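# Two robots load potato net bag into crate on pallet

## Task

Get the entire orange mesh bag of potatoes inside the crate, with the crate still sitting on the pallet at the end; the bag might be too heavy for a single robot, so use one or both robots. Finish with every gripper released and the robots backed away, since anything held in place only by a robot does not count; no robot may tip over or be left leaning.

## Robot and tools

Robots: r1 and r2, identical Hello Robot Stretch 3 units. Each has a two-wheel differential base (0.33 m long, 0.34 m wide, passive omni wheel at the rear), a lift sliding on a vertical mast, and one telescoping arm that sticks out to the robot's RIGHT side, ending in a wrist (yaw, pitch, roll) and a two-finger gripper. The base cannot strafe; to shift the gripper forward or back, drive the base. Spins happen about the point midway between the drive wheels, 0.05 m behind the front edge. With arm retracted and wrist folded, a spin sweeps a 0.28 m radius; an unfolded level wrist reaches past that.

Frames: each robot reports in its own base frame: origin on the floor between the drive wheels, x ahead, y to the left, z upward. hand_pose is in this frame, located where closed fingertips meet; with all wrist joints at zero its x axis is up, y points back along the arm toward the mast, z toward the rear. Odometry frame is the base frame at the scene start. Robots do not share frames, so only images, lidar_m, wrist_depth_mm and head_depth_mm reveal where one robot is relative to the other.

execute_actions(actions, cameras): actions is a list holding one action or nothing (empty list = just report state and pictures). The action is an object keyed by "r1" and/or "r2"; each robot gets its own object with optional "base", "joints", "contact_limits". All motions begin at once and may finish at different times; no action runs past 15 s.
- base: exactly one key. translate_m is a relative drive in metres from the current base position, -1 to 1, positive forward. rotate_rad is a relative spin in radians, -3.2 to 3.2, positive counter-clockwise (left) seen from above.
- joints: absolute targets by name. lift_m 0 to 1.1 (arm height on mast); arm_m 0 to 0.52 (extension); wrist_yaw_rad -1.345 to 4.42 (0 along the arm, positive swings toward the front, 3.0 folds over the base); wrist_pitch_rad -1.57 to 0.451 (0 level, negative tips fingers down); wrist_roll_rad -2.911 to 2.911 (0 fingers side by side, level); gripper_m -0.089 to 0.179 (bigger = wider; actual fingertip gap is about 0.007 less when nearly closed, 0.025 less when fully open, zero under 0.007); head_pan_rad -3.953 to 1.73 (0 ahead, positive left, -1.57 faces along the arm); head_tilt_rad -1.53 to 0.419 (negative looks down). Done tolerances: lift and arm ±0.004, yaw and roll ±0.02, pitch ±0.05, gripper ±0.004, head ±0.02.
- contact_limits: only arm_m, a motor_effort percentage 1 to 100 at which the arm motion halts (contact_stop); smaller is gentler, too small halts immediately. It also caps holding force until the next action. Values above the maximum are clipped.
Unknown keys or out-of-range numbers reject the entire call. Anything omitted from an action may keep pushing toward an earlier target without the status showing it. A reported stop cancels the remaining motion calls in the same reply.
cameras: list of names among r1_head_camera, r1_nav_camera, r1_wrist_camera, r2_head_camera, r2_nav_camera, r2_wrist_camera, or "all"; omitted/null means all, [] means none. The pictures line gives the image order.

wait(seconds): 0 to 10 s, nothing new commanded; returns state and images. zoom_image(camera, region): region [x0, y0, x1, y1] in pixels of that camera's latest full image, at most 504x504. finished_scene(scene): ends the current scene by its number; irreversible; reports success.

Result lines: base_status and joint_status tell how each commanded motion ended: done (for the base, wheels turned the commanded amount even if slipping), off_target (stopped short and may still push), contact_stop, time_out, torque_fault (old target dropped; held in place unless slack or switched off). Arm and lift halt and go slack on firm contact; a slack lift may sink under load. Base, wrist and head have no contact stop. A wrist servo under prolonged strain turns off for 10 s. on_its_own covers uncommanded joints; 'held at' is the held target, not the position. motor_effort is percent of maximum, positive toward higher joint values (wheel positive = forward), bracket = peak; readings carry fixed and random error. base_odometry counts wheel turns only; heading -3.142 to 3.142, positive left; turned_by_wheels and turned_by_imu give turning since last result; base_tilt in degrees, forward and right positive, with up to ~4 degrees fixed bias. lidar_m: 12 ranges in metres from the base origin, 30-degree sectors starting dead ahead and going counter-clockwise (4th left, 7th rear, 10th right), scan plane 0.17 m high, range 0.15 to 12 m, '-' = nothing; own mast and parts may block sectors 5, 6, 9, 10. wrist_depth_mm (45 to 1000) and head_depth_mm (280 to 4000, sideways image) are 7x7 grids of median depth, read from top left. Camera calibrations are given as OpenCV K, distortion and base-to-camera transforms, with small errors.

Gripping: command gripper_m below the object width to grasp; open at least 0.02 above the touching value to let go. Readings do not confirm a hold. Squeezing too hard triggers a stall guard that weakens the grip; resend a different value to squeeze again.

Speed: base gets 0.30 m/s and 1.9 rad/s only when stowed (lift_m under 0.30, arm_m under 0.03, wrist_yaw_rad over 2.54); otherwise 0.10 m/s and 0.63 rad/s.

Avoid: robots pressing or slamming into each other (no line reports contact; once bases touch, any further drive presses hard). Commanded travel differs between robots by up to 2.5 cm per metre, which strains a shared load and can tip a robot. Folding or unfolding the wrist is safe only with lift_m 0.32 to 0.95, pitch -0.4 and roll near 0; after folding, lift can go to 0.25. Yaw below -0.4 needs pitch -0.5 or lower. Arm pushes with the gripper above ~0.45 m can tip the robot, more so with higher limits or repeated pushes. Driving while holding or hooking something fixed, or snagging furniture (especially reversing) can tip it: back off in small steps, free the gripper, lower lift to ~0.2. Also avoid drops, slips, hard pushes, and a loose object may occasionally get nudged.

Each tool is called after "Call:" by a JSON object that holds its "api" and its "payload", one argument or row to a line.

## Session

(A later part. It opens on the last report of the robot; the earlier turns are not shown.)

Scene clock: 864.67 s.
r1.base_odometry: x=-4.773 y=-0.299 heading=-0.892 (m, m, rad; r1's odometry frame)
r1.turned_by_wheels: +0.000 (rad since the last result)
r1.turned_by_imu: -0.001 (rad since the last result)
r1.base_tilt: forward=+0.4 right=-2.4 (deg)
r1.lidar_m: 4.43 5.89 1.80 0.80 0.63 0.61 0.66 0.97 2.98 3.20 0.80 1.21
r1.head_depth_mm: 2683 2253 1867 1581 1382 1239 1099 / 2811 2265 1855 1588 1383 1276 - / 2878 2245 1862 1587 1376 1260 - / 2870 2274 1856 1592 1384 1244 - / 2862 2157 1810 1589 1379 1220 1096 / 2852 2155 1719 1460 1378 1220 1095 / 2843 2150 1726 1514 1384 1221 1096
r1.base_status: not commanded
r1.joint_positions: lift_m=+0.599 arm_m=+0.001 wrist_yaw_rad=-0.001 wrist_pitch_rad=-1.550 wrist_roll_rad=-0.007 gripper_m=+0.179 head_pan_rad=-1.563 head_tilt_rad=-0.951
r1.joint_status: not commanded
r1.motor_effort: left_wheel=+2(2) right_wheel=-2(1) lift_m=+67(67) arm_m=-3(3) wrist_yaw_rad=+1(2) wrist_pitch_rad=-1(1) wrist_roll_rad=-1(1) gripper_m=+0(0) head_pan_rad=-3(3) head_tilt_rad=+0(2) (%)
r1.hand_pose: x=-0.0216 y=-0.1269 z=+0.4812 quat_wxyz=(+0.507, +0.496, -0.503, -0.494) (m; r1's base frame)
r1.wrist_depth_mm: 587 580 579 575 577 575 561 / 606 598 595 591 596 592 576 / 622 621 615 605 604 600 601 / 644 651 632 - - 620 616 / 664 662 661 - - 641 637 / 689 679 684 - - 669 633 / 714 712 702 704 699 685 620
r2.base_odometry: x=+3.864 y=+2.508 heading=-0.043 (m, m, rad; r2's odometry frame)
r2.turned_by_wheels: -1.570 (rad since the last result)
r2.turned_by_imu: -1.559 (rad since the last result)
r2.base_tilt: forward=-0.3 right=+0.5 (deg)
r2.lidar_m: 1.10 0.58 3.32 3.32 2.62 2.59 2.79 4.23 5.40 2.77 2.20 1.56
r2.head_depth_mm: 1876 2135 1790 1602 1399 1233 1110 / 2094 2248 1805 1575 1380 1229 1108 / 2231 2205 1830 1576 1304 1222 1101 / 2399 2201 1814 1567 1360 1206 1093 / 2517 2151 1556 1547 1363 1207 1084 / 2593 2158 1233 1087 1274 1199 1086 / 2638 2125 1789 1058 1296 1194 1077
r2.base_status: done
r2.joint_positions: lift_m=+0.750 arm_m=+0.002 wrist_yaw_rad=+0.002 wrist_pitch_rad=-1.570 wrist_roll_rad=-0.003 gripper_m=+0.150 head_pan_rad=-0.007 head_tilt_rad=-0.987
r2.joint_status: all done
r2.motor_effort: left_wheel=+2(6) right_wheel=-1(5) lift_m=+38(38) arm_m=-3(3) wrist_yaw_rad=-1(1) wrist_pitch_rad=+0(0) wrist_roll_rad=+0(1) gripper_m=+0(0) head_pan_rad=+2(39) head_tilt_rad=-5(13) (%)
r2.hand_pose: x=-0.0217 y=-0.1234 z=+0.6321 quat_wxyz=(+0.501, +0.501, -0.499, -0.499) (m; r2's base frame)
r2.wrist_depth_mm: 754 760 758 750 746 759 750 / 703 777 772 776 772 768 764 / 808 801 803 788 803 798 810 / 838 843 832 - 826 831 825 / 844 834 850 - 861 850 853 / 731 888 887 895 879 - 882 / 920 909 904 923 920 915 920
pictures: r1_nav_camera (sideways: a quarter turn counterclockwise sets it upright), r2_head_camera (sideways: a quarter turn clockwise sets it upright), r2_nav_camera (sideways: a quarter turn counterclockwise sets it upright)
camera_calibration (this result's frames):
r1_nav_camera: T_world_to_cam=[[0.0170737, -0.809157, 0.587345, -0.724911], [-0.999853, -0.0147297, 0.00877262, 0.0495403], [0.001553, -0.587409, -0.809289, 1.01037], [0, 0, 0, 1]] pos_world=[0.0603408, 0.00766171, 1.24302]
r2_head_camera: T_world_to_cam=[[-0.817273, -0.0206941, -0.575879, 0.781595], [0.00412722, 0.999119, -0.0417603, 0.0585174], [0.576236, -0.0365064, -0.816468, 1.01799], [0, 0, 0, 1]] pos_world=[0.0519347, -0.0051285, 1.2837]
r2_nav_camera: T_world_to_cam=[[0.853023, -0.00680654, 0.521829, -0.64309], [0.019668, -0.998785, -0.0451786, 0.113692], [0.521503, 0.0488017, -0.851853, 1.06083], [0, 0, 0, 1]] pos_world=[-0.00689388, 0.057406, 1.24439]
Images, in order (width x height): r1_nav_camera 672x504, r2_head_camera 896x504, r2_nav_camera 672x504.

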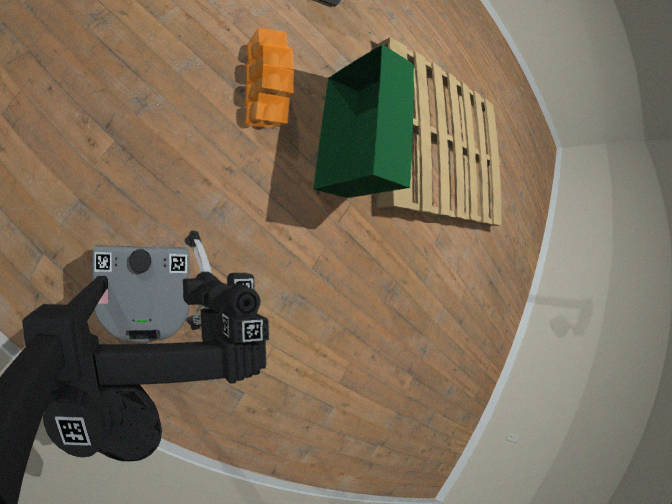

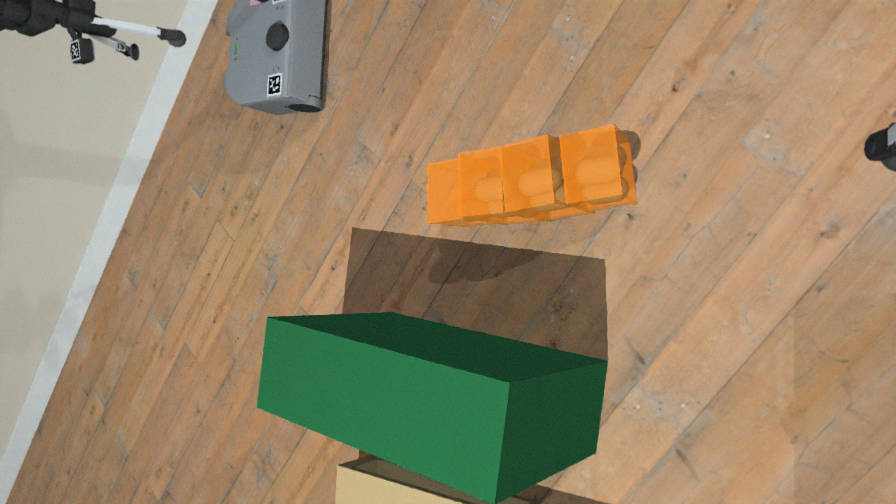

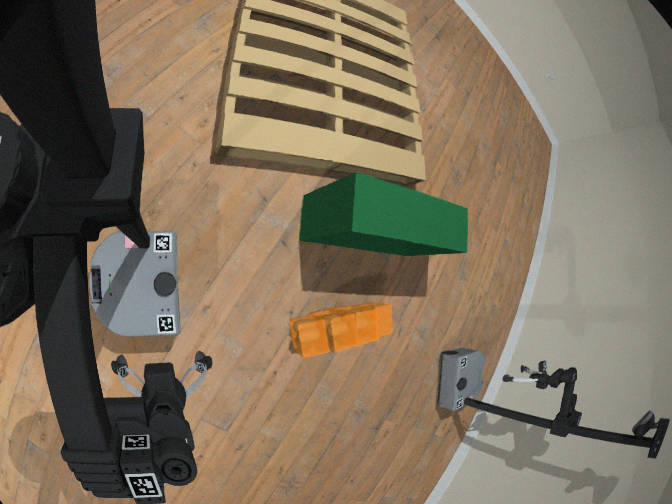

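Call:
{"api": "execute_actions", "payload": {
  "actions": [
    {"r2":{"base":{"translate_m":0.2}}}
  ],
  "cameras": []
}}

Call:
{"api": "execute_actions", "payload": {
  "actions": [
    {"r2":{"base":{"rotate_rad":1.57},"joints":{"head_pan_rad":-1.57,"head_tilt_rad":-0.9}}}
  ],
  "cameras": []
}}

Call:
{"api": "execute_actions", "payload": {
  "actions": [
    {"r2":{"joints":{"arm_m":0.5}}}
  ],
  "cameras": ["r2_wrist_camera","r2_head_camera","r2_nav_camera"]
}}

Scene clock: 896.20 s.
r1.base_odometry: x=-4.773 y=-0.299 heading=-0.892 (m, m, rad; r1's odometry frame)
r1.turned_by_wheels: +0.000 (rad since the last result)
r1.turned_by_imu: -0.001 (rad since the last result)
r1.base_tilt: forward=+0.5 right=-2.4 (deg)
r1.lidar_m: 4.43 5.89 1.80 0.80 0.62 0.62 0.66 0.96 2.98 3.19 0.81 1.21
r1.head_depth_mm: 2690 2248 1869 1588 1376 1245 1099 / 2795 2254 1870 1587 1380 1279 - / 2879 2264 1862 1585 1378 1264 - / 2837 2265 1865 1587 1380 1242 - / 2851 2176 1811 1575 1381 1225 1095 / 2884 2167 1726 1459 1379 1222 1096 / 2877 2136 1728 1505 1381 1220 1098
r1.base_status: not commanded
r1.joint_positions: lift_m=+0.599 arm_m=+0.001 wrist_yaw_rad=-0.001 wrist_pitch_rad=-1.550 wrist_roll_rad=-0.007 gripper_m=+0.179 head_pan_rad=-1.563 head_tilt_rad=-0.951
r1.joint_status: not commanded
r1.motor_effort: left_wheel=+2(2) right_wheel=-1(1) lift_m=+67(67) arm_m=-2(3) wrist_yaw_rad=+1(1) wrist_pitch_rad=-1(1) wrist_roll_rad=-1(1) gripper_m=+0(0) head_pan_rad=-3(4) head_tilt_rad=+0(0) (%)
r1.hand_pose: x=-0.0216 y=-0.1269 z=+0.4812 quat_wxyz=(+0.507, +0.496, -0.503, -0.494) (m; r1's base frame)
r1.wrist_depth_mm: 589 580 581 580 575 571 565 / 613 602 593 599 590 587 583 / 628 625 615 603 604 614 607 / 645 643 626 - - 622 617 / 661 669 658 - - 634 637 / 694 684 681 - - 668 615 / 718 709 709 711 699 689 618
r2.base_odometry: x=+4.064 y=+2.500 heading=-0.042 (m, m, rad; r2's odometry frame)
r2.turned_by_wheels: +0.000 (rad since the last result)
r2.turned_by_imu: +0.001 (rad since the last result)
r2.base_tilt: forward=-0.2 right=+0.5 (deg)
r2.lidar_m: 0.96 0.39 3.20 3.46 2.78 2.75 2.97 4.47 5.41 2.56 2.04 1.38
r2.head_depth_mm: 1800 2040 1678 1591 1394 1231 1108 / 1920 2115 1813 1597 1380 1220 1102 / 2064 2199 1846 1576 1318 1161 1102 / 2241 2213 1837 1560 1368 1205 1092 / 2376 2157 1813 1483 1346 1208 1089 / 2522 2149 1790 1063 963 1163 1080 / 2648 2122 1779 1099 930 1161 1072
r2.base_status: done
r2.joint_positions: lift_m=+0.750 arm_m=+0.002 wrist_yaw_rad=+0.002 wrist_pitch_rad=-1.570 wrist_roll_rad=-0.003 gripper_m=+0.150 head_pan_rad=-0.007 head_tilt_rad=-0.988
r2.joint_status: not commanded
r2.motor_effort: left_wheel=+2(5) right_wheel=-1(2) lift_m=+38(38) arm_m=-3(3) wrist_yaw_rad=-1(1) wrist_pitch_rad=+0(0) wrist_roll_rad=+1(1) gripper_m=+0(0) head_pan_rad=+2(3) head_tilt_rad=-4(4) (%)
r2.hand_pose: x=-0.0217 y=-0.1234 z=+0.6321 quat_wxyz=(+0.501, +0.501, -0.499, -0.499) (m; r2's base frame)
r2.wrist_depth_mm: 753 760 743 760 742 748 747 / 670 678 777 762 766 767 777 / 803 803 797 796 804 793 804 / 838 826 827 - 823 823 819 / 837 848 845 - 855 844 853 / 882 785 897 899 873 - 881 / 527 759 912 916 913 925 926
pictures: none
No camera images: the call's "cameras" was empty. Leave "cameras" out to get every camera's image.

Scene clock: 899.63 s.
r1.base_odometry: x=-4.773 y=-0.299 heading=-0.892 (m, m, rad; r1's odometry frame)
r1.turned_by_wheels: +0.000 (rad since the last result)
r1.turned_by_imu: -0.001 (rad since the last result)
r1.base_tilt: forward=+0.5 right=-2.4 (deg)
r1.lidar_m: 4.44 5.87 1.80 0.80 0.62 0.61 0.66 0.96 2.99 3.19 0.81 1.22
r1.head_depth_mm: 2679 2245 1874 1590 1380 1249 1101 / 2789 2266 1850 1582 1377 1276 - / 2850 2262 1864 1589 1384 1268 - / 2840 2252 1862 1584 1378 1245 - / 2872 2164 1822 1579 1376 1223 1096 / 2841 2142 1728 1462 1378 1221 1094 / 2859 2137 1717 1511 1382 1227 1098
r1.base_status: not commanded
r1.joint_positions: lift_m=+0.599 arm_m=+0.001 wrist_yaw_rad=-0.001 wrist_pitch_rad=-1.550 wrist_roll_rad=-0.007 gripper_m=+0.179 head_pan_rad=-1.563 head_tilt_rad=-0.951
r1.joint_status: not commanded
r1.motor_effort: left_wheel=+2(2) right_wheel=-2(2) lift_m=+67(66) arm_m=-3(3) wrist_yaw_rad=+1(1) wrist_pitch_rad=-1(1) wrist_roll_rad=-2(1) gripper_m=+0(1) head_pan_rad=-4(4) head_tilt_rad=+2(0) (%)
r1.hand_pose: x=-0.0216 y=-0.1269 z=+0.4812 quat_wxyz=(+0.507, +0.496, -0.503, -0.494) (m; r1's base frame)
r1.wrist_depth_mm: 587 573 579 571 569 567 562 / 609 598 597 590 588 597 582 / 621 624 614 605 608 596 602 / 641 636 628 - - 623 621 / 664 663 650 - - 640 636 / 691 675 678 - - 659 631 / 720 709 708 701 697 690 624
r2.base_odometry: x=+4.064 y=+2.500 heading=+1.527 (m, m, rad; r2's odometry frame)
r2.turned_by_wheels: +1.570 (rad since the last result)
r2.turned_by_imu: +1.558 (rad since the last result)
r2.base_tilt: forward=-0.3 right=+0.6 (deg)
r2.lidar_m: 3.46 2.77 2.75 2.97 4.49 5.36 2.57 2.04 1.38 0.96 0.39 3.20
r2.head_depth_mm: 1758 1928 2076 1646 1463 1328 - / 1900 2155 2054 1695 1460 - - / 2035 2303 2026 1682 1453 - - / 2162 2416 2032 1678 1426 1300 - / 2384 2518 2030 1428 1419 1238 1127 / 2597 2503 1977 1143 991 1048 1100 / 2808 2466 1962 1633 971 938 1089
r2.base_status: done
r2.joint_positions: lift_m=+0.750 arm_m=+0.002 wrist_yaw_rad=+0.002 wrist_pitch_rad=-1.570 wrist_roll_rad=-0.003 gripper_m=+0.150 head_pan_rad=-1.563 head_tilt_rad=-0.902
r2.joint_status: all done
r2.motor_effort: left_wheel=+0(3) right_wheel=+2(5) lift_m=+38(38) arm_m=-3(3) wrist_yaw_rad=-1(1) wrist_pitch_rad=+1(0) wrist_roll_rad=+0(1) gripper_m=+0(0) head_pan_rad=-4(40) head_tilt_rad=+2(11) (%)
r2.hand_pose: x=-0.0217 y=-0.1234 z=+0.6321 quat_wxyz=(+0.501, +0.501, -0.499, -0.499) (m; r2's base frame)
r2.wrist_depth_mm: 632 761 739 749 706 751 756 / 652 767 775 773 771 773 768 / 667 803 809 801 803 797 798 / 706 840 833 - 827 833 813 / 856 843 855 - 851 848 865 / 888 887 886 892 891 - 894 / 921 901 925 914 909 905 901
pictures: none
No camera images: the call's "cameras" was empty. Leave "cameras" out to get every camera's image.

Scene clock: 904.47 s.
r1.base_odometry: x=-4.773 y=-0.299 heading=-0.892 (m, m, rad; r1's odometry frame)
r1.turned_by_wheels: +0.000 (rad since the last result)
r1.turned_by_imu: -0.001 (rad since the last result)
r1.base_tilt: forward=+0.4 right=-2.4 (deg)
r1.lidar_m: 4.45 5.92 1.80 0.80 0.63 0.61 0.66 0.96 2.98 3.21 0.81 1.21
r1.head_depth_mm: 2697 2252 1863 1581 1382 1245 1100 / 2781 2267 1881 1593 1380 1276 - / 2860 2270 1861 1594 1380 1268 - / 2855 2268 1866 1583 1385 1237 - / 2884 2160 1816 1578 1377 1222 1096 / 2869 2168 1720 1453 1382 1228 1095 / 2837 2143 1728 1514 1375 1218 1098
r1.base_status: not commanded
r1.joint_positions: lift_m=+0.599 arm_m=+0.001 wrist_yaw_rad=-0.001 wrist_pitch_rad=-1.550 wrist_roll_rad=-0.007 gripper_m=+0.179 head_pan_rad=-1.563 head_tilt_rad=-0.951
r1.joint_status: not commanded
r1.motor_effort: left_wheel=+2(2) right_wheel=-2(2) lift_m=+67(66) arm_m=-3(3) wrist_yaw_rad=+1(1) wrist_pitch_rad=-1(1) wrist_roll_rad=-1(1) gripper_m=+0(0) head_pan_rad=-4(3) head_tilt_rad=+1(0) (%)
r1.hand_pose: x=-0.0216 y=-0.1269 z=+0.4812 quat_wxyz=(+0.507, +0.496, -0.503, -0.494) (m; r1's base frame)
r1.wrist_depth_mm: 591 588 576 580 576 566 561 / 603 595 601 594 587 584 579 / 621 618 618 606 605 599 598 / 649 635 639 - - 627 620 / 670 664 658 - - 643 631 / 695 682 678 - - 671 624 / 713 702 702 690 681 679 614
r2.base_odometry: x=+4.064 y=+2.500 heading=+1.527 (m, m, rad; r2's odometry frame)
r2.turned_by_wheels: +0.000 (rad since the last result)
r2.turned_by_imu: +0.000 (rad since the last result)
r2.base_tilt: forward=-0.3 right=+0.7 (deg)
r2.lidar_m: 3.47 2.78 2.75 2.97 4.52 5.36 2.57 2.04 1.38 0.96 0.39 3.20
r2.head_depth_mm: 1773 1927 2057 1635 1459 1301 - / 1898 2146 2106 - - 1218 1098 / 2031 2247 1928 1637 1434 1170 1097 / 2200 2432 2002 1665 1422 1250 1121 / 2382 2520 2010 1384 1416 1234 1106 / 2579 2505 1971 1137 993 1044 1097 / 2832 2472 1992 1630 969 938 1094
r2.base_status: not commanded
r2.joint_positions: lift_m=+0.750 arm_m=+0.500 wrist_yaw_rad=+0.000 wrist_pitch_rad=-1.569 wrist_roll_rad=-0.003 gripper_m=+0.150 head_pan_rad=-1.563 head_tilt_rad=-0.902
r2.joint_status: all done
r2.motor_effort: left_wheel=-1(0) right_wheel=+2(1) lift_m=+38(38) arm_m=+2(0) wrist_yaw_rad=+1(1) wrist_pitch_rad=+0(0) wrist_roll_rad=+0(0) gripper_m=+0(0) head_pan_rad=-4(2) head_tilt_rad=+2(1) (%)
r2.hand_pose: x=-0.0216 y=-0.6209 z=+0.6321 quat_wxyz=(+0.501, +0.500, -0.499, -0.499) (m; r2's base frame)
r2.wrist_depth_mm: 366 365 735 752 747 750 735 / 378 378 769 779 771 776 766 / 392 389 801 803 770 800 793 / 405 401 824 834 823 832 816 / 420 412 829 845 840 855 851 / 892 434 864 885 888 - 883 / 787 610 925 - 922 925 922
pictures: r2_head_camera (sideways: a quarter turn clockwise sets it upright), r2_nav_camera (sideways: a quarter turn counterclockwise sets it upright), r2_wrist_camera
camera_calibration (this result's frames):
r2_head_camera: T_world_to_cam=[[-0.0323536, 0.76487, -0.643371, 0.864742], [0.999098, 0.00704606, -0.0418656, 0.0525897], [-0.0274885, -0.644146, -0.764409, 0.953981], [0, 0, 0, 1]] pos_world=[0.00165875, -0.0472829, 1.28778]
r2_nav_camera: T_world_to_cam=[[0.0054174, -0.805494, 0.592579, -0.73009], [-0.998358, -0.0381508, -0.0427314, 0.116721], [0.0570273, -0.591374, -0.804378, 1.00195], [0, 0, 0, 1]] pos_world=[0.0633457, 0.00889938, 1.24357]
r2_wrist_camera: T_world_to_cam=[[-0.999384, -0.0347711, 0.00472649, -0.0549381], [-0.0329715, 0.976568, 0.21267, 0.498763], [-0.0120105, 0.212383, -0.977113, 0.916236], [0, 0, 0, 1]] pos_world=[-0.0274549, -0.683579, 0.789454]
Images, in order (width x height): r2_head_camera 896x504, r2_nav_camera 672x504, r2_wrist_camera 644x364.

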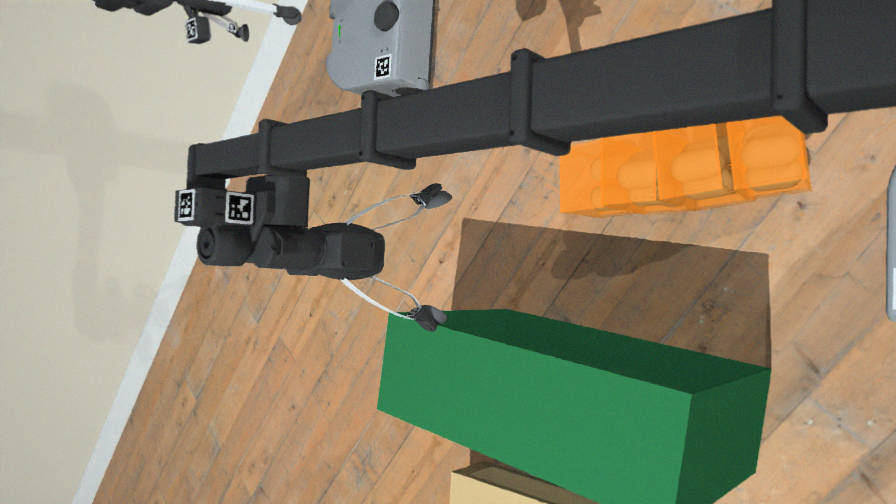

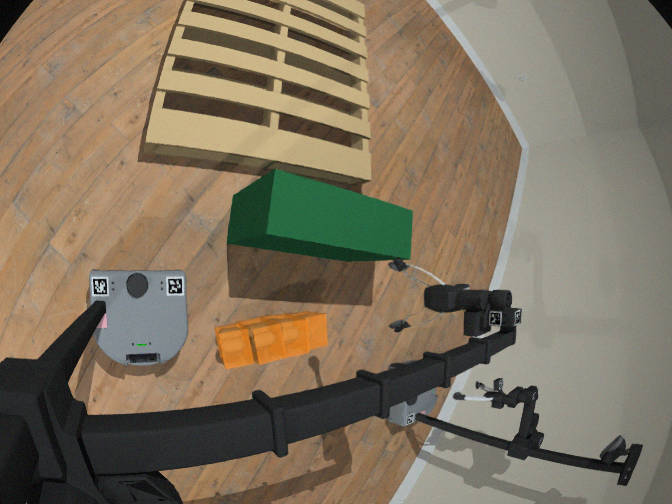

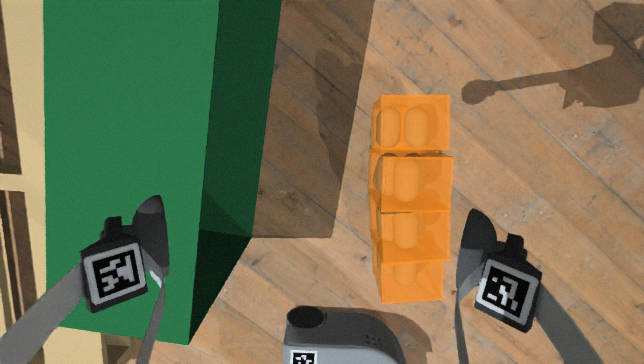

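Call:
{"api": "execute_actions", "payload": {
  "actions": [
    {"r2":{"joints":{"gripper_m":0.0,"lift_m":0.46}}}
  ],
  "cameras": ["r2_head_camera","r2_wrist_camera"]
}}

Call:
{"api": "execute_actions", "payload": {
  "actions": [
    {"r2":{"base":{"translate_m":0.2}}}
  ],
  "cameras": ["r2_head_camera","r2_wrist_camera","r2_nav_camera"]
}}

Scene clock: 920.47 s.
r1.base_odometry: x=-4.773 y=-0.299 heading=-0.892 (m, m, rad; r1's odometry frame)
r1.turned_by_wheels: +0.000 (rad since the last result)
r1.turned_by_imu: -0.001 (rad since the last result)
r1.base_tilt: forward=+0.4 right=-2.4 (deg)
r1.lidar_m: 4.45 5.88 1.80 0.80 0.63 0.62 0.66 0.96 2.98 3.18 0.81 1.21
r1.head_depth_mm: 2679 2248 1864 1588 1384 1243 1095 / 2786 2257 1851 1586 1380 1276 - / 2877 2253 1869 1588 1385 1263 - / 2853 2263 1855 1582 1385 1240 - / 2853 2152 1829 1585 1379 1223 1098 / 2859 2160 1730 1460 1384 1225 1094 / 2852 2133 1721 1512 1383 1225 1096
r1.base_status: not commanded
r1.joint_positions: lift_m=+0.599 arm_m=+0.001 wrist_yaw_rad=-0.001 wrist_pitch_rad=-1.550 wrist_roll_rad=-0.007 gripper_m=+0.179 head_pan_rad=-1.563 head_tilt_rad=-0.951
r1.joint_status: not commanded
r1.motor_effort: left_wheel=+2(3) right_wheel=-2(2) lift_m=+66(67) arm_m=-3(3) wrist_yaw_rad=+1(1) wrist_pitch_rad=-1(1) wrist_roll_rad=-1(2) gripper_m=+0(0) head_pan_rad=-3(3) head_tilt_rad=+1(1) (%)
r1.hand_pose: x=-0.0216 y=-0.1269 z=+0.4812 quat_wxyz=(+0.507, +0.496, -0.503, -0.494) (m; r1's base frame)
r1.wrist_depth_mm: 588 581 577 581 575 569 561 / 596 596 597 594 586 587 575 / 621 625 614 608 604 606 596 / 646 635 641 - - 622 618 / 670 654 654 - - 643 644 / 689 678 674 - - 665 622 / 712 706 702 704 696 681 612
r2.base_odometry: x=+4.064 y=+2.500 heading=+1.527 (m, m, rad; r2's odometry frame)
r2.turned_by_wheels: +0.000 (rad since the last result)
r2.turned_by_imu: +0.000 (rad since the last result)
r2.base_tilt: forward=-0.3 right=+0.7 (deg)
r2.lidar_m: 3.46 2.78 2.74 2.97 4.53 5.34 2.57 2.04 1.38 0.95 0.39 3.20
r2.head_depth_mm: 1773 1933 2065 1648 1466 1266 1128 / 1894 2148 2077 1703 1449 1266 1120 / 2018 2314 2051 1708 1461 1231 1120 / 2188 2414 1997 1655 1420 1242 1118 / 2348 2512 1977 1428 1413 1243 1102 / 2590 2511 1967 1139 993 1040 1102 / 2813 2446 1951 1640 972 944 1086
r2.base_status: not commanded
r2.joint_positions: lift_m=+0.460 arm_m=+0.500 wrist_yaw_rad=+0.000 wrist_pitch_rad=-1.569 wrist_roll_rad=-0.003 gripper_m=+0.000 head_pan_rad=-1.563 head_tilt_rad=-0.902
r2.joint_status: all done
r2.motor_effort: left_wheel=-1(0) right_wheel=+2(1) lift_m=+22(33) arm_m=+2(2) wrist_yaw_rad=+1(0) wrist_pitch_rad=+0(1) wrist_roll_rad=+1(0) gripper_m=-3(94) head_pan_rad=-3(4) head_tilt_rad=+1(2) (%)
r2.hand_pose: x=-0.0216 y=-0.6209 z=+0.3428 quat_wxyz=(+0.501, +0.500, -0.499, -0.499) (m; r2's base frame)
r2.wrist_depth_mm: 375 467 465 469 469 471 470 / 384 484 479 483 481 482 480 / 399 497 497 503 487 492 495 / 410 517 518 515 509 514 515 / 422 532 536 - 465 530 528 / 437 542 554 565 430 549 549 / 411 448 575 572 571 570 581
pictures: r2_head_camera (sideways: a quarter turn clockwise sets it upright), r2_wrist_camera
camera_calibration (this result's frames):
r2_head_camera: T_world_to_cam=[[-0.0323534, 0.76487, -0.643371, 0.864742], [0.999098, 0.00704582, -0.0418656, 0.0525897], [-0.0274887, -0.644146, -0.764409, 0.953981], [0, 0, 0, 1]] pos_world=[0.00165874, -0.0472829, 1.28778]
r2_wrist_camera: T_world_to_cam=[[-0.999384, -0.0347711, 0.00472649, -0.0535707], [-0.0329714, 0.976568, 0.21267, 0.560291], [-0.0120105, 0.212383, -0.977113, 0.633548], [0, 0, 0, 1]] pos_world=[-0.0274549, -0.68358, 0.500144]
Images, in order (width x height): r2_head_camera 896x504, r2_wrist_camera 644x364.

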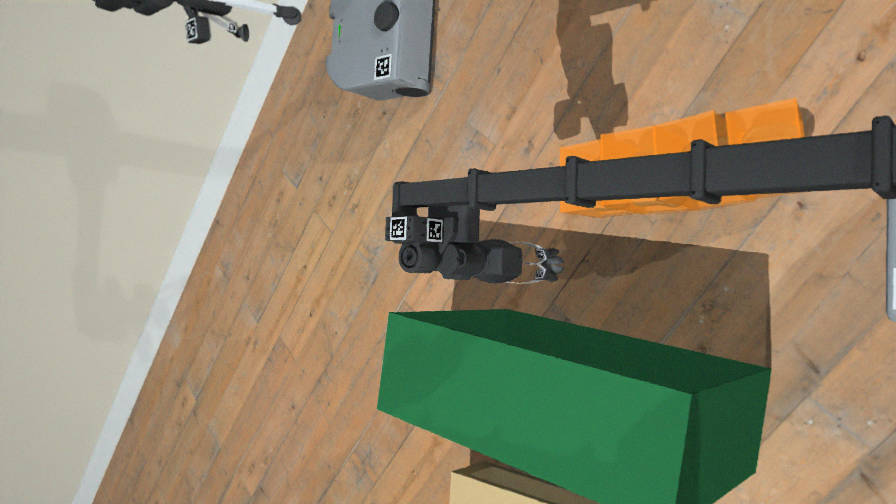

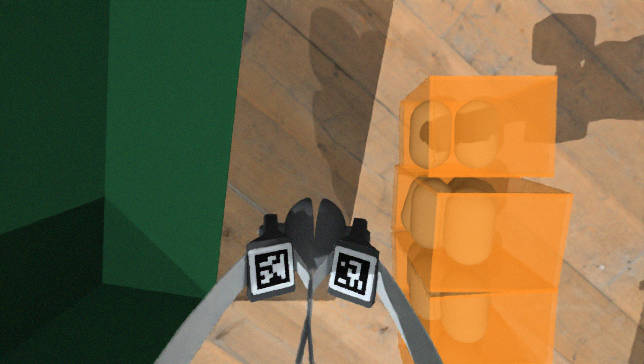

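Scene clock: 923.53 s.
r1.base_odometry: x=-4.773 y=-0.299 heading=-0.892 (m, m, rad; r1's odometry frame)
r1.turned_by_wheels: +0.000 (rad since the last result)
r1.turned_by_imu: -0.001 (rad since the last result)
r1.base_tilt: forward=+0.4 right=-2.4 (deg)
r1.lidar_m: 4.43 5.86 1.80 0.80 0.62 0.61 0.66 0.96 2.98 3.19 0.83 1.23
r1.head_depth_mm: 2704 2255 1865 1584 1382 1247 1099 / 2794 2256 1862 1586 1382 1276 - / 2876 2267 1863 1584 1379 1263 - / 2876 2254 1868 1586 1381 1249 - / 2861 2174 1818 1576 1377 1225 1099 / 2856 2165 1705 1491 1384 1225 1097 / 2874 2136 1421 1496 1379 1225 1096
r1.base_status: not commanded
r1.joint_positions: lift_m=+0.599 arm_m=+0.001 wrist_yaw_rad=-0.001 wrist_pitch_rad=-1.550 wrist_roll_rad=-0.007 gripper_m=+0.179 head_pan_rad=-1.563 head_tilt_rad=-0.951
r1.joint_status: not commanded
r1.motor_effort: left_wheel=+3(3) right_wheel=-2(2) lift_m=+66(67) arm_m=-3(2) wrist_yaw_rad=+1(1) wrist_pitch_rad=-1(1) wrist_roll_rad=-1(1) gripper_m=+0(0) head_pan_rad=-3(4) head_tilt_rad=+2(0) (%)
r1.hand_pose: x=-0.0216 y=-0.1269 z=+0.4812 quat_wxyz=(+0.507, +0.496, -0.503, -0.494) (m; r1's base frame)
r1.wrist_depth_mm: 591 577 583 577 580 561 572 / 607 603 599 599 592 589 583 / 627 620 619 605 607 600 603 / 644 640 631 - - 630 618 / 661 650 654 - - 634 641 / 689 680 673 - - 669 633 / 729 713 702 693 693 681 620
r2.base_odometry: x=+4.072 y=+2.700 heading=+1.527 (m, m, rad; r2's odometry frame)
r2.turned_by_wheels: +0.000 (rad since the last result)
r2.turned_by_imu: +0.000 (rad since the last result)
r2.base_tilt: forward=-0.2 right=+0.6 (deg)
r2.lidar_m: 3.30 2.65 2.62 2.84 4.29 5.68 2.73 2.16 1.48 0.36 0.39 3.03
r2.head_depth_mm: 1878 2106 2096 1696 1468 1208 1106 / 2018 2259 2040 1713 1459 1223 1125 / 2146 2408 2034 1708 1468 1272 1111 / 2330 2476 2009 1218 1379 1229 1117 / 2497 2517 2014 1134 972 997 1101 / 2718 2482 1993 1652 981 972 1096 / 2918 2475 1979 1623 1295 1116 1034
r2.base_status: done
r2.joint_positions: lift_m=+0.460 arm_m=+0.500 wrist_yaw_rad=+0.000 wrist_pitch_rad=-1.570 wrist_roll_rad=-0.003 gripper_m=+0.000 head_pan_rad=-1.563 head_tilt_rad=-0.902
r2.joint_status: not commanded
r2.motor_effort: left_wheel=-1(6) right_wheel=+2(20) lift_m=+21(22) arm_m=+2(2) wrist_yaw_rad=+0(0) wrist_pitch_rad=+0(0) wrist_roll_rad=+0(0) gripper_m=-3(5) head_pan_rad=-4(3) head_tilt_rad=+1(2) (%)
r2.hand_pose: x=-0.0216 y=-0.6209 z=+0.3428 quat_wxyz=(+0.501, +0.501, -0.499, -0.499) (m; r2's base frame)
r2.wrist_depth_mm: - 64 424 442 470 470 469 / - 66 451 457 484 480 482 / - 68 481 471 497 492 428 / - 70 499 481 518 515 437 / - 72 515 - 530 531 408 / - 75 503 527 554 552 423 / 82 78 439 568 570 569 445
pictures: r2_head_camera (sideways: a quarter turn clockwise sets it upright), r2_nav_camera (sideways: a quarter turn counterclockwise sets it upright), r2_wrist_camera
camera_calibration (this result's frames):
r2_head_camera: T_world_to_cam=[[-0.0323521, 0.764748, -0.643517, 0.864932], [0.999098, 0.00703735, -0.0418655, 0.0525896], [-0.0274879, -0.644292, -0.764286, 0.953821], [0, 0, 0, 1]] pos_world=[0.00165874, -0.0472856, 1.28779]
r2_nav_camera: T_world_to_cam=[[0.00541597, -0.805381, 0.592733, -0.73029], [-0.998358, -0.0381583, -0.0427256, 0.116713], [0.057028, -0.591528, -0.804265, 1.00181], [0, 0, 0, 1]] pos_world=[0.0633458, 0.0088882, 1.24357]
r2_wrist_camera: T_world_to_cam=[[-0.99936, -0.0354649, 0.0047236, -0.0540159], [-0.033649, 0.976527, 0.212751, 0.560207], [-0.0121579, 0.212456, -0.977095, 0.633582], [0, 0, 0, 1]] pos_world=[-0.0274279, -0.683581, 0.500141]
Images, in order (width x height): r2_head_camera 896x504, r2_nav_camera 672x504, r2_wrist_camera 644x364.

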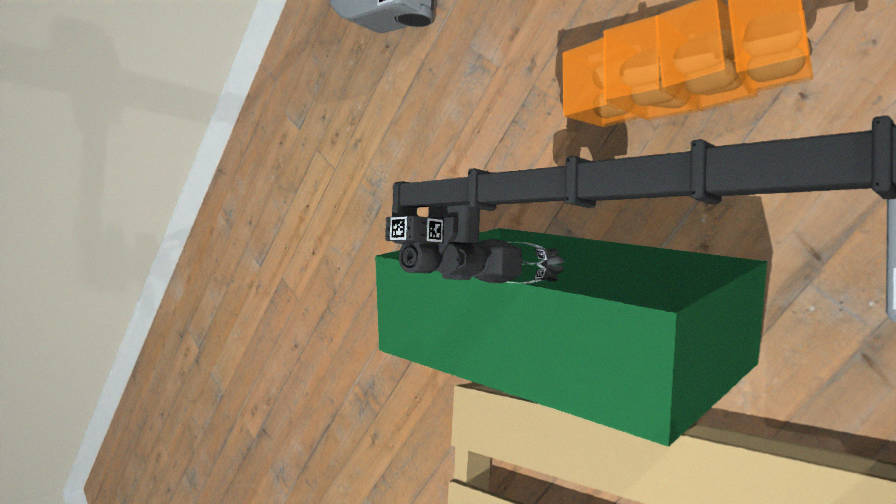

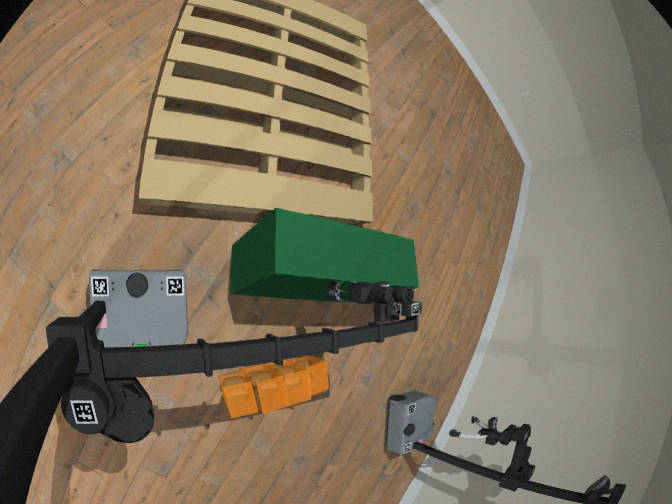

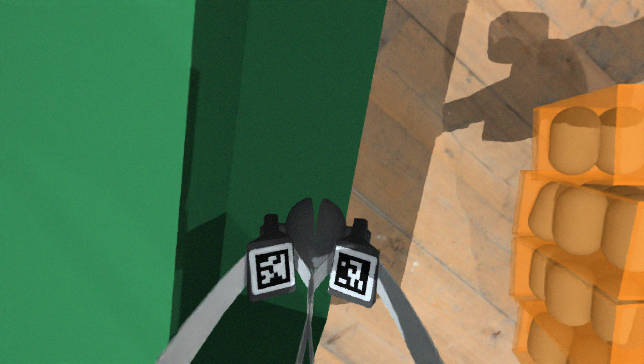

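Call:
{"api": "execute_actions", "payload": {
  "actions": [
    {"r2":{"base":{"translate_m":0.1}}}
  ],
  "cameras": ["r2_head_camera","r2_nav_camera"]
}}

Scene clock: 929.37 s.
r1.base_odometry: x=-4.773 y=-0.299 heading=-0.892 (m, m, rad; r1's odometry frame)
r1.turned_by_wheels: +0.000 (rad since the last result)
r1.turned_by_imu: -0.001 (rad since the last result)
r1.base_tilt: forward=+0.4 right=-2.4 (deg)
r1.lidar_m: 4.44 5.91 1.80 0.80 0.63 0.62 0.65 0.96 2.98 1.17 0.82 1.07
r1.head_depth_mm: 2706 2260 1863 1594 1383 1240 1099 / 2792 2262 1870 1590 1383 1274 - / 2883 2253 1858 1595 1382 1264 - / 2849 2257 1865 1590 1379 1243 - / 2869 2174 1818 1585 1375 1221 1097 / 2884 2159 1587 1493 1382 1222 1098 / 2841 2142 1579 1529 1381 1224 1095
r1.base_status: not commanded
r1.joint_positions: lift_m=+0.599 arm_m=+0.001 wrist_yaw_rad=-0.001 wrist_pitch_rad=-1.550 wrist_roll_rad=-0.007 gripper_m=+0.179 head_pan_rad=-1.563 head_tilt_rad=-0.951
r1.joint_status: not commanded
r1.motor_effort: left_wheel=+2(2) right_wheel=-2(2) lift_m=+67(67) arm_m=-3(3) wrist_yaw_rad=+1(1) wrist_pitch_rad=-1(1) wrist_roll_rad=-1(1) gripper_m=+0(1) head_pan_rad=-3(3) head_tilt_rad=+0(0) (%)
r1.hand_pose: x=-0.0216 y=-0.1269 z=+0.4812 quat_wxyz=(+0.507, +0.496, -0.503, -0.494) (m; r1's base frame)
r1.wrist_depth_mm: 588 581 577 577 565 568 565 / 603 603 601 586 588 591 577 / 623 628 603 608 605 604 600 / 642 634 628 - - 620 616 / 672 654 659 - - 639 630 / 696 676 681 - - 674 633 / 707 701 705 706 695 684 624
r2.base_odometry: x=+4.077 y=+2.800 heading=+1.527 (m, m, rad; r2's odometry frame)
r2.turned_by_wheels: +0.000 (rad since the last result)
r2.turned_by_imu: +0.000 (rad since the last result)
r2.base_tilt: forward=-0.3 right=+0.7 (deg)
r2.lidar_m: 3.20 2.60 2.56 2.78 4.21 5.76 2.80 2.23 0.40 0.39 0.41 2.97
r2.head_depth_mm: 1927 2188 2080 1713 1459 1212 1115 / 2067 2328 2055 1698 1447 1268 1121 / 2224 2408 2034 1704 1419 1211 1111 / 2391 2525 2028 1534 1363 1208 1113 / 2594 2521 2004 1443 1304 1178 1108 / 2803 2478 1991 1637 1252 1072 1050 / 2938 2469 1964 1645 1323 1170 988
r2.base_status: done
r2.joint_positions: lift_m=+0.460 arm_m=+0.500 wrist_yaw_rad=+0.000 wrist_pitch_rad=-1.570 wrist_roll_rad=-0.003 gripper_m=+0.000 head_pan_rad=-1.563 head_tilt_rad=-0.902
r2.joint_status: not commanded
r2.motor_effort: left_wheel=-1(1) right_wheel=+1(8) lift_m=+22(22) arm_m=+1(2) wrist_yaw_rad=+0(0) wrist_pitch_rad=+0(0) wrist_roll_rad=+1(1) gripper_m=-3(3) head_pan_rad=-4(3) head_tilt_rad=+1(2) (%)
r2.hand_pose: x=-0.0216 y=-0.6209 z=+0.3428 quat_wxyz=(+0.501, +0.501, -0.499, -0.499) (m; r2's base frame)
r2.wrist_depth_mm: 314 342 371 413 428 330 464 / 313 353 385 427 434 343 482 / 311 364 398 440 430 343 497 / 310 375 416 461 431 510 512 / 308 386 424 - 431 531 527 / 308 400 430 491 408 547 514 / 306 402 412 424 400 576 504
pictures: r2_head_camera (sideways: a quarter turn clockwise sets it upright), r2_nav_camera (sideways: a quarter turn counterclockwise sets it upright)
camera_calibration (this result's frames):
r2_head_camera: T_world_to_cam=[[-0.0323521, 0.764748, -0.643517, 0.864932], [0.999098, 0.00703736, -0.0418655, 0.0525896], [-0.0274879, -0.644291, -0.764286, 0.953821], [0, 0, 0, 1]] pos_world=[0.00165874, -0.0472856, 1.28779]
r2_nav_camera: T_world_to_cam=[[0.00541597, -0.805381, 0.592733, -0.73029], [-0.998358, -0.0381582, -0.0427256, 0.116713], [0.057028, -0.591528, -0.804265, 1.00181], [0, 0, 0, 1]] pos_world=[0.0633458, 0.00888821, 1.24357]
Images, in order (width x height): r2_head_camera 896x504, r2_nav_camera 672x504.

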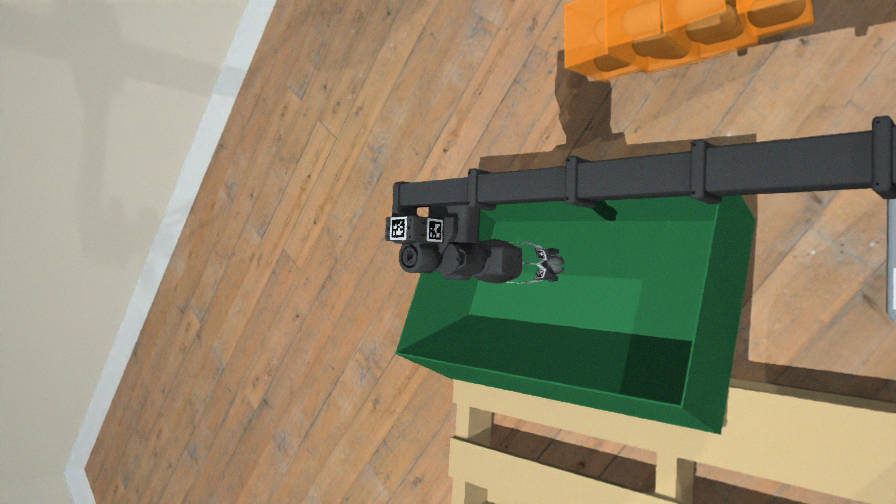

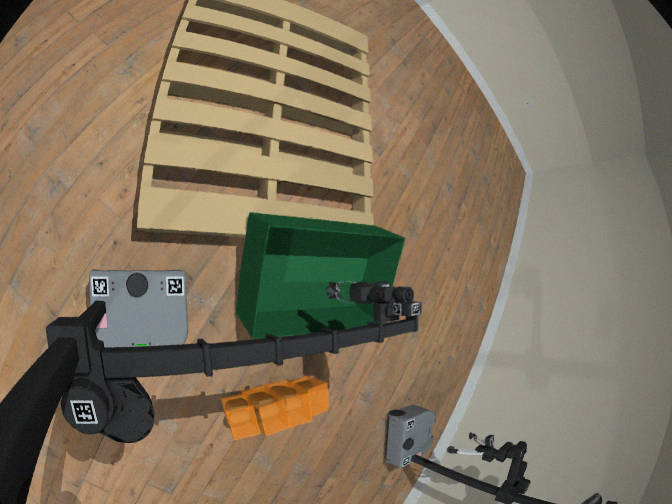

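Call:
{"api": "execute_actions", "payload": {
  "actions": [
    {"r2":{"joints":{"arm_m":0.25}}}
  ],
  "cameras": ["r2_head_camera"]
}}

Call:
{"api": "execute_actions", "payload": {
  "actions": [
    {"r2":{"joints":{"arm_m":0.13}}}
  ],
  "cameras": ["r2_head_camera","r2_nav_camera"]
}}

Scene clock: 955.00 s.
r1.base_odometry: x=-4.773 y=-0.299 heading=-0.892 (m, m, rad; r1's odometry frame)
r1.turned_by_wheels: +0.000 (rad since the last result)
r1.turned_by_imu: -0.001 (rad since the last result)
r1.base_tilt: forward=+0.4 right=-2.4 (deg)
r1.lidar_m: 4.43 5.90 1.80 0.80 0.63 0.62 0.66 0.96 2.98 3.19 0.77 1.00
r1.head_depth_mm: 2726 2266 1861 1587 1379 1245 1100 / 2810 2263 1862 1595 1384 1278 - / 2857 2266 1865 1584 1378 1268 - / 2879 2260 1868 1592 1377 1246 - / 2851 2163 1824 1589 1382 1219 1095 / 2866 2165 1634 1507 1380 1223 1099 / 2887 2127 1578 1512 1380 1219 1101
r1.base_status: not commanded
r1.joint_positions: lift_m=+0.599 arm_m=+0.001 wrist_yaw_rad=-0.001 wrist_pitch_rad=-1.550 wrist_roll_rad=-0.007 gripper_m=+0.179 head_pan_rad=-1.563 head_tilt_rad=-0.951
r1.joint_status: not commanded
r1.motor_effort: left_wheel=+2(2) right_wheel=-2(2) lift_m=+67(66) arm_m=-3(3) wrist_yaw_rad=+1(1) wrist_pitch_rad=-1(1) wrist_roll_rad=-1(1) gripper_m=+1(0) head_pan_rad=-4(3) head_tilt_rad=+1(1) (%)
r1.hand_pose: x=-0.0216 y=-0.1269 z=+0.4812 quat_wxyz=(+0.507, +0.496, -0.503, -0.494) (m; r1's base frame)
r1.wrist_depth_mm: 588 585 583 581 567 572 566 / 603 602 598 593 589 586 587 / 619 619 616 610 610 603 603 / 647 634 632 - - 622 616 / 668 653 661 - - 633 631 / 697 680 671 - - 671 627 / 724 714 705 705 690 687 619
r2.base_odometry: x=+4.077 y=+2.800 heading=+1.527 (m, m, rad; r2's odometry frame)
r2.turned_by_wheels: +0.000 (rad since the last result)
r2.turned_by_imu: +0.000 (rad since the last result)
r2.base_tilt: forward=-0.3 right=+0.6 (deg)
r2.lidar_m: 3.22 2.61 2.57 2.77 4.20 5.77 2.80 2.22 0.40 0.39 0.41 2.97
r2.head_depth_mm: 1941 2149 2089 1734 1446 1207 1126 / 2067 2323 2043 1702 1452 1267 1126 / 2207 2420 2066 1702 1422 1166 1111 / 2379 2565 2013 1526 1443 1184 1123 / 2578 2524 2014 1456 1293 1169 1103 / 2810 2510 1980 1646 1283 1113 1048 / 2922 2489 1986 1648 1322 1163 988
r2.base_status: not commanded
r2.joint_positions: lift_m=+0.460 arm_m=+0.250 wrist_yaw_rad=+0.000 wrist_pitch_rad=-1.569 wrist_roll_rad=-0.003 gripper_m=+0.000 head_pan_rad=-1.563 head_tilt_rad=-0.902
r2.joint_status: all done
r2.motor_effort: left_wheel=+0(1) right_wheel=+1(1) lift_m=+22(21) arm_m=-3(4) wrist_yaw_rad=+0(0) wrist_pitch_rad=+0(0) wrist_roll_rad=+0(0) gripper_m=-3(3) head_pan_rad=-4(4) head_tilt_rad=+2(2) (%)
r2.hand_pose: x=-0.0216 y=-0.3714 z=+0.3428 quat_wxyz=(+0.501, +0.501, -0.499, -0.499) (m; r2's base frame)
r2.wrist_depth_mm: 224 349 376 409 446 349 464 / 224 356 386 430 459 350 478 / 225 360 398 438 475 364 494 / 391 390 517 519 516 519 513 / 405 406 531 - 532 538 535 / 489 420 547 - 548 548 546 / 468 435 587 - - 573 573
pictures: r2_head_camera (sideways: a quarter turn clockwise sets it upright)
camera_calibration (this result's frames):
r2_head_camera: T_world_to_cam=[[-0.0323523, 0.764748, -0.643517, 0.864932], [0.999098, 0.00703759, -0.0418655, 0.0525896], [-0.0274877, -0.644292, -0.764286, 0.953821], [0, 0, 0, 1]] pos_world=[0.00165875, -0.0472856, 1.28779]
Images, in order (width x height): r2_head_camera 896x504.

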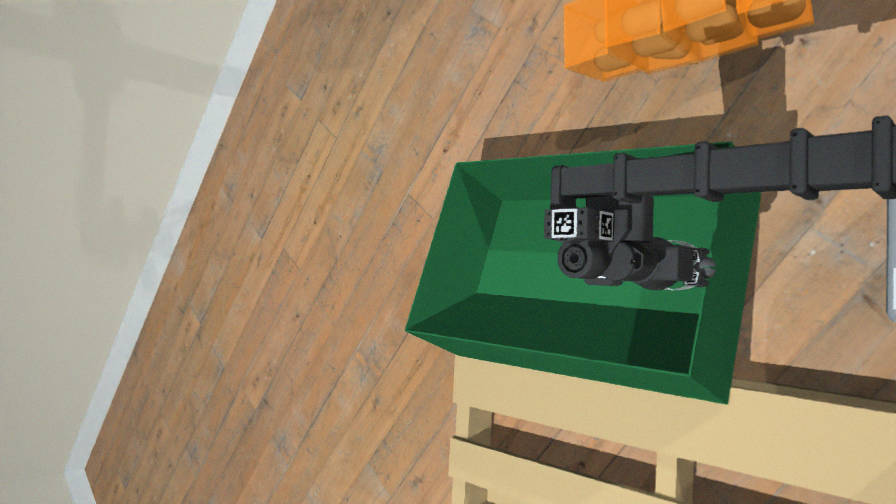

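Scene clock: 957.13 s.
r1.base_odometry: x=-4.773 y=-0.299 heading=-0.892 (m, m, rad; r1's odometry frame)
r1.turned_by_wheels: +0.000 (rad since the last result)
r1.turned_by_imu: +0.000 (rad since the last result)
r1.base_tilt: forward=+0.4 right=-2.4 (deg)
r1.lidar_m: 4.45 5.90 1.80 0.80 0.63 0.61 0.66 0.96 2.98 3.17 0.77 1.00
r1.head_depth_mm: 2666 2276 1858 1583 1379 1241 1099 / 2799 2258 1862 1587 1383 1274 - / 2884 2268 1858 1585 1381 1257 - / 2849 2245 1858 1589 1382 1242 - / 2855 2184 1808 1583 1383 1215 1098 / 2834 2164 1637 1507 1387 1222 1099 / 2868 2136 1587 1515 1378 1225 1097
r1.base_status: not commanded
r1.joint_positions: lift_m=+0.599 arm_m=+0.001 wrist_yaw_rad=-0.001 wrist_pitch_rad=-1.550 wrist_roll_rad=-0.007 gripper_m=+0.179 head_pan_rad=-1.563 head_tilt_rad=-0.951
r1.joint_status: not commanded
r1.motor_effort: left_wheel=+2(2) right_wheel=-2(2) lift_m=+66(66) arm_m=-3(3) wrist_yaw_rad=+1(2) wrist_pitch_rad=+0(1) wrist_roll_rad=-1(1) gripper_m=+1(0) head_pan_rad=-3(4) head_tilt_rad=+1(0) (%)
r1.hand_pose: x=-0.0216 y=-0.1269 z=+0.4812 quat_wxyz=(+0.507, +0.496, -0.503, -0.494) (m; r1's base frame)
r1.wrist_depth_mm: 593 582 583 574 574 575 568 / 604 609 596 596 592 585 586 / 628 621 618 601 600 600 601 / 640 637 640 - - 615 616 / 667 652 656 - - 641 628 / 684 671 677 - - 668 634 / 719 705 684 698 696 679 618
r2.base_odometry: x=+4.077 y=+2.800 heading=+1.527 (m, m, rad; r2's odometry frame)
r2.turned_by_wheels: +0.000 (rad since the last result)
r2.turned_by_imu: +0.000 (rad since the last result)
r2.base_tilt: forward=-0.3 right=+0.6 (deg)
r2.lidar_m: 3.20 2.59 2.56 2.77 4.18 5.79 2.79 2.22 0.40 0.39 0.41 2.96
r2.head_depth_mm: 1935 2180 2073 1716 1467 1205 1119 / 2085 2351 2075 1716 1455 1263 1118 / 2234 2410 2056 1717 1369 1200 1112 / 2379 2553 2035 1515 1382 - 1112 / 2598 2513 1997 1456 1301 1181 1100 / 2783 2500 1996 1651 1279 1115 1048 / 2937 2485 1970 1636 1325 1169 986
r2.base_status: not commanded
r2.joint_positions: lift_m=+0.460 arm_m=+0.130 wrist_yaw_rad=+0.000 wrist_pitch_rad=-1.569 wrist_roll_rad=-0.003 gripper_m=+0.000 head_pan_rad=-1.563 head_tilt_rad=-0.902
r2.joint_status: all done
r2.motor_effort: left_wheel=+0(1) right_wheel=+1(1) lift_m=+22(21) arm_m=-3(3) wrist_yaw_rad=+0(1) wrist_pitch_rad=+0(1) wrist_roll_rad=+0(0) gripper_m=-3(3) head_pan_rad=-3(3) head_tilt_rad=+2(2) (%)
r2.hand_pose: x=-0.0216 y=-0.2514 z=+0.3428 quat_wxyz=(+0.501, +0.501, -0.499, -0.499) (m; r2's base frame)
r2.wrist_depth_mm: 351 328 301 278 318 318 465 / 365 368 484 487 487 487 484 / 378 378 500 500 498 496 503 / 392 392 518 517 521 512 515 / 403 407 535 - 530 530 539 / 423 419 550 - - 553 551 / 519 452 576 - - 576 573
pictures: r2_head_camera (sideways: a quarter turn clockwise sets it upright), r2_nav_camera (sideways: a quarter turn counterclockwise sets it upright)
camera_calibration (this result's frames):
r2_head_camera: T_world_to_cam=[[-0.0323521, 0.764748, -0.643517, 0.864932], [0.999098, 0.00703736, -0.0418655, 0.0525896], [-0.0274879, -0.644292, -0.764286, 0.953821], [0, 0, 0, 1]] pos_world=[0.00165874, -0.0472856, 1.28779]
r2_nav_camera: T_world_to_cam=[[0.00541597, -0.805381, 0.592733, -0.73029], [-0.998358, -0.0381582, -0.0427256, 0.116713], [0.057028, -0.591528, -0.804265, 1.00181], [0, 0, 0, 1]] pos_world=[0.0633458, 0.00888821, 1.24357]
Images, in order (width x height): r2_head_camera 896x504, r2_nav_camera 672x504.

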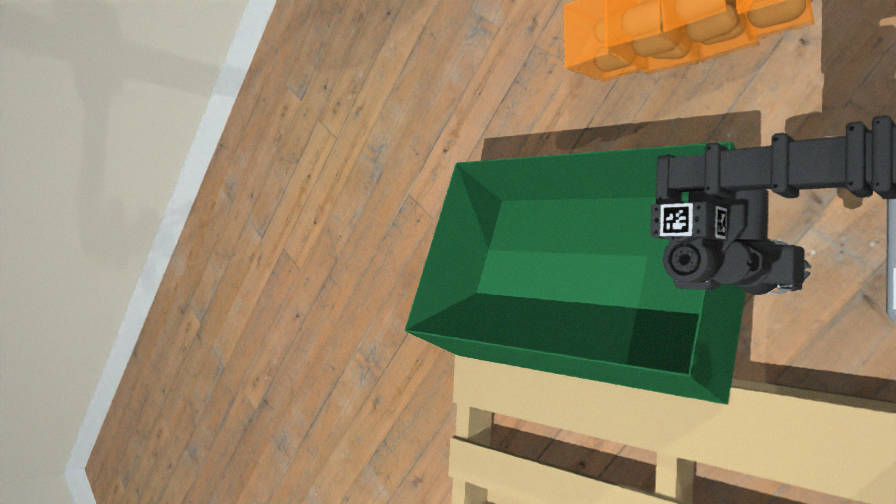

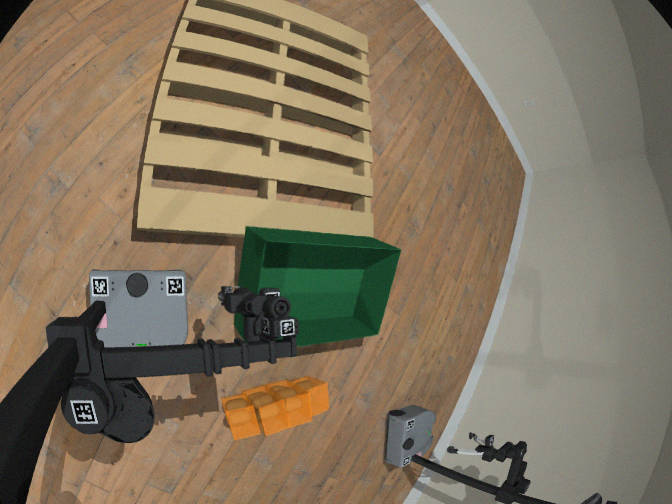

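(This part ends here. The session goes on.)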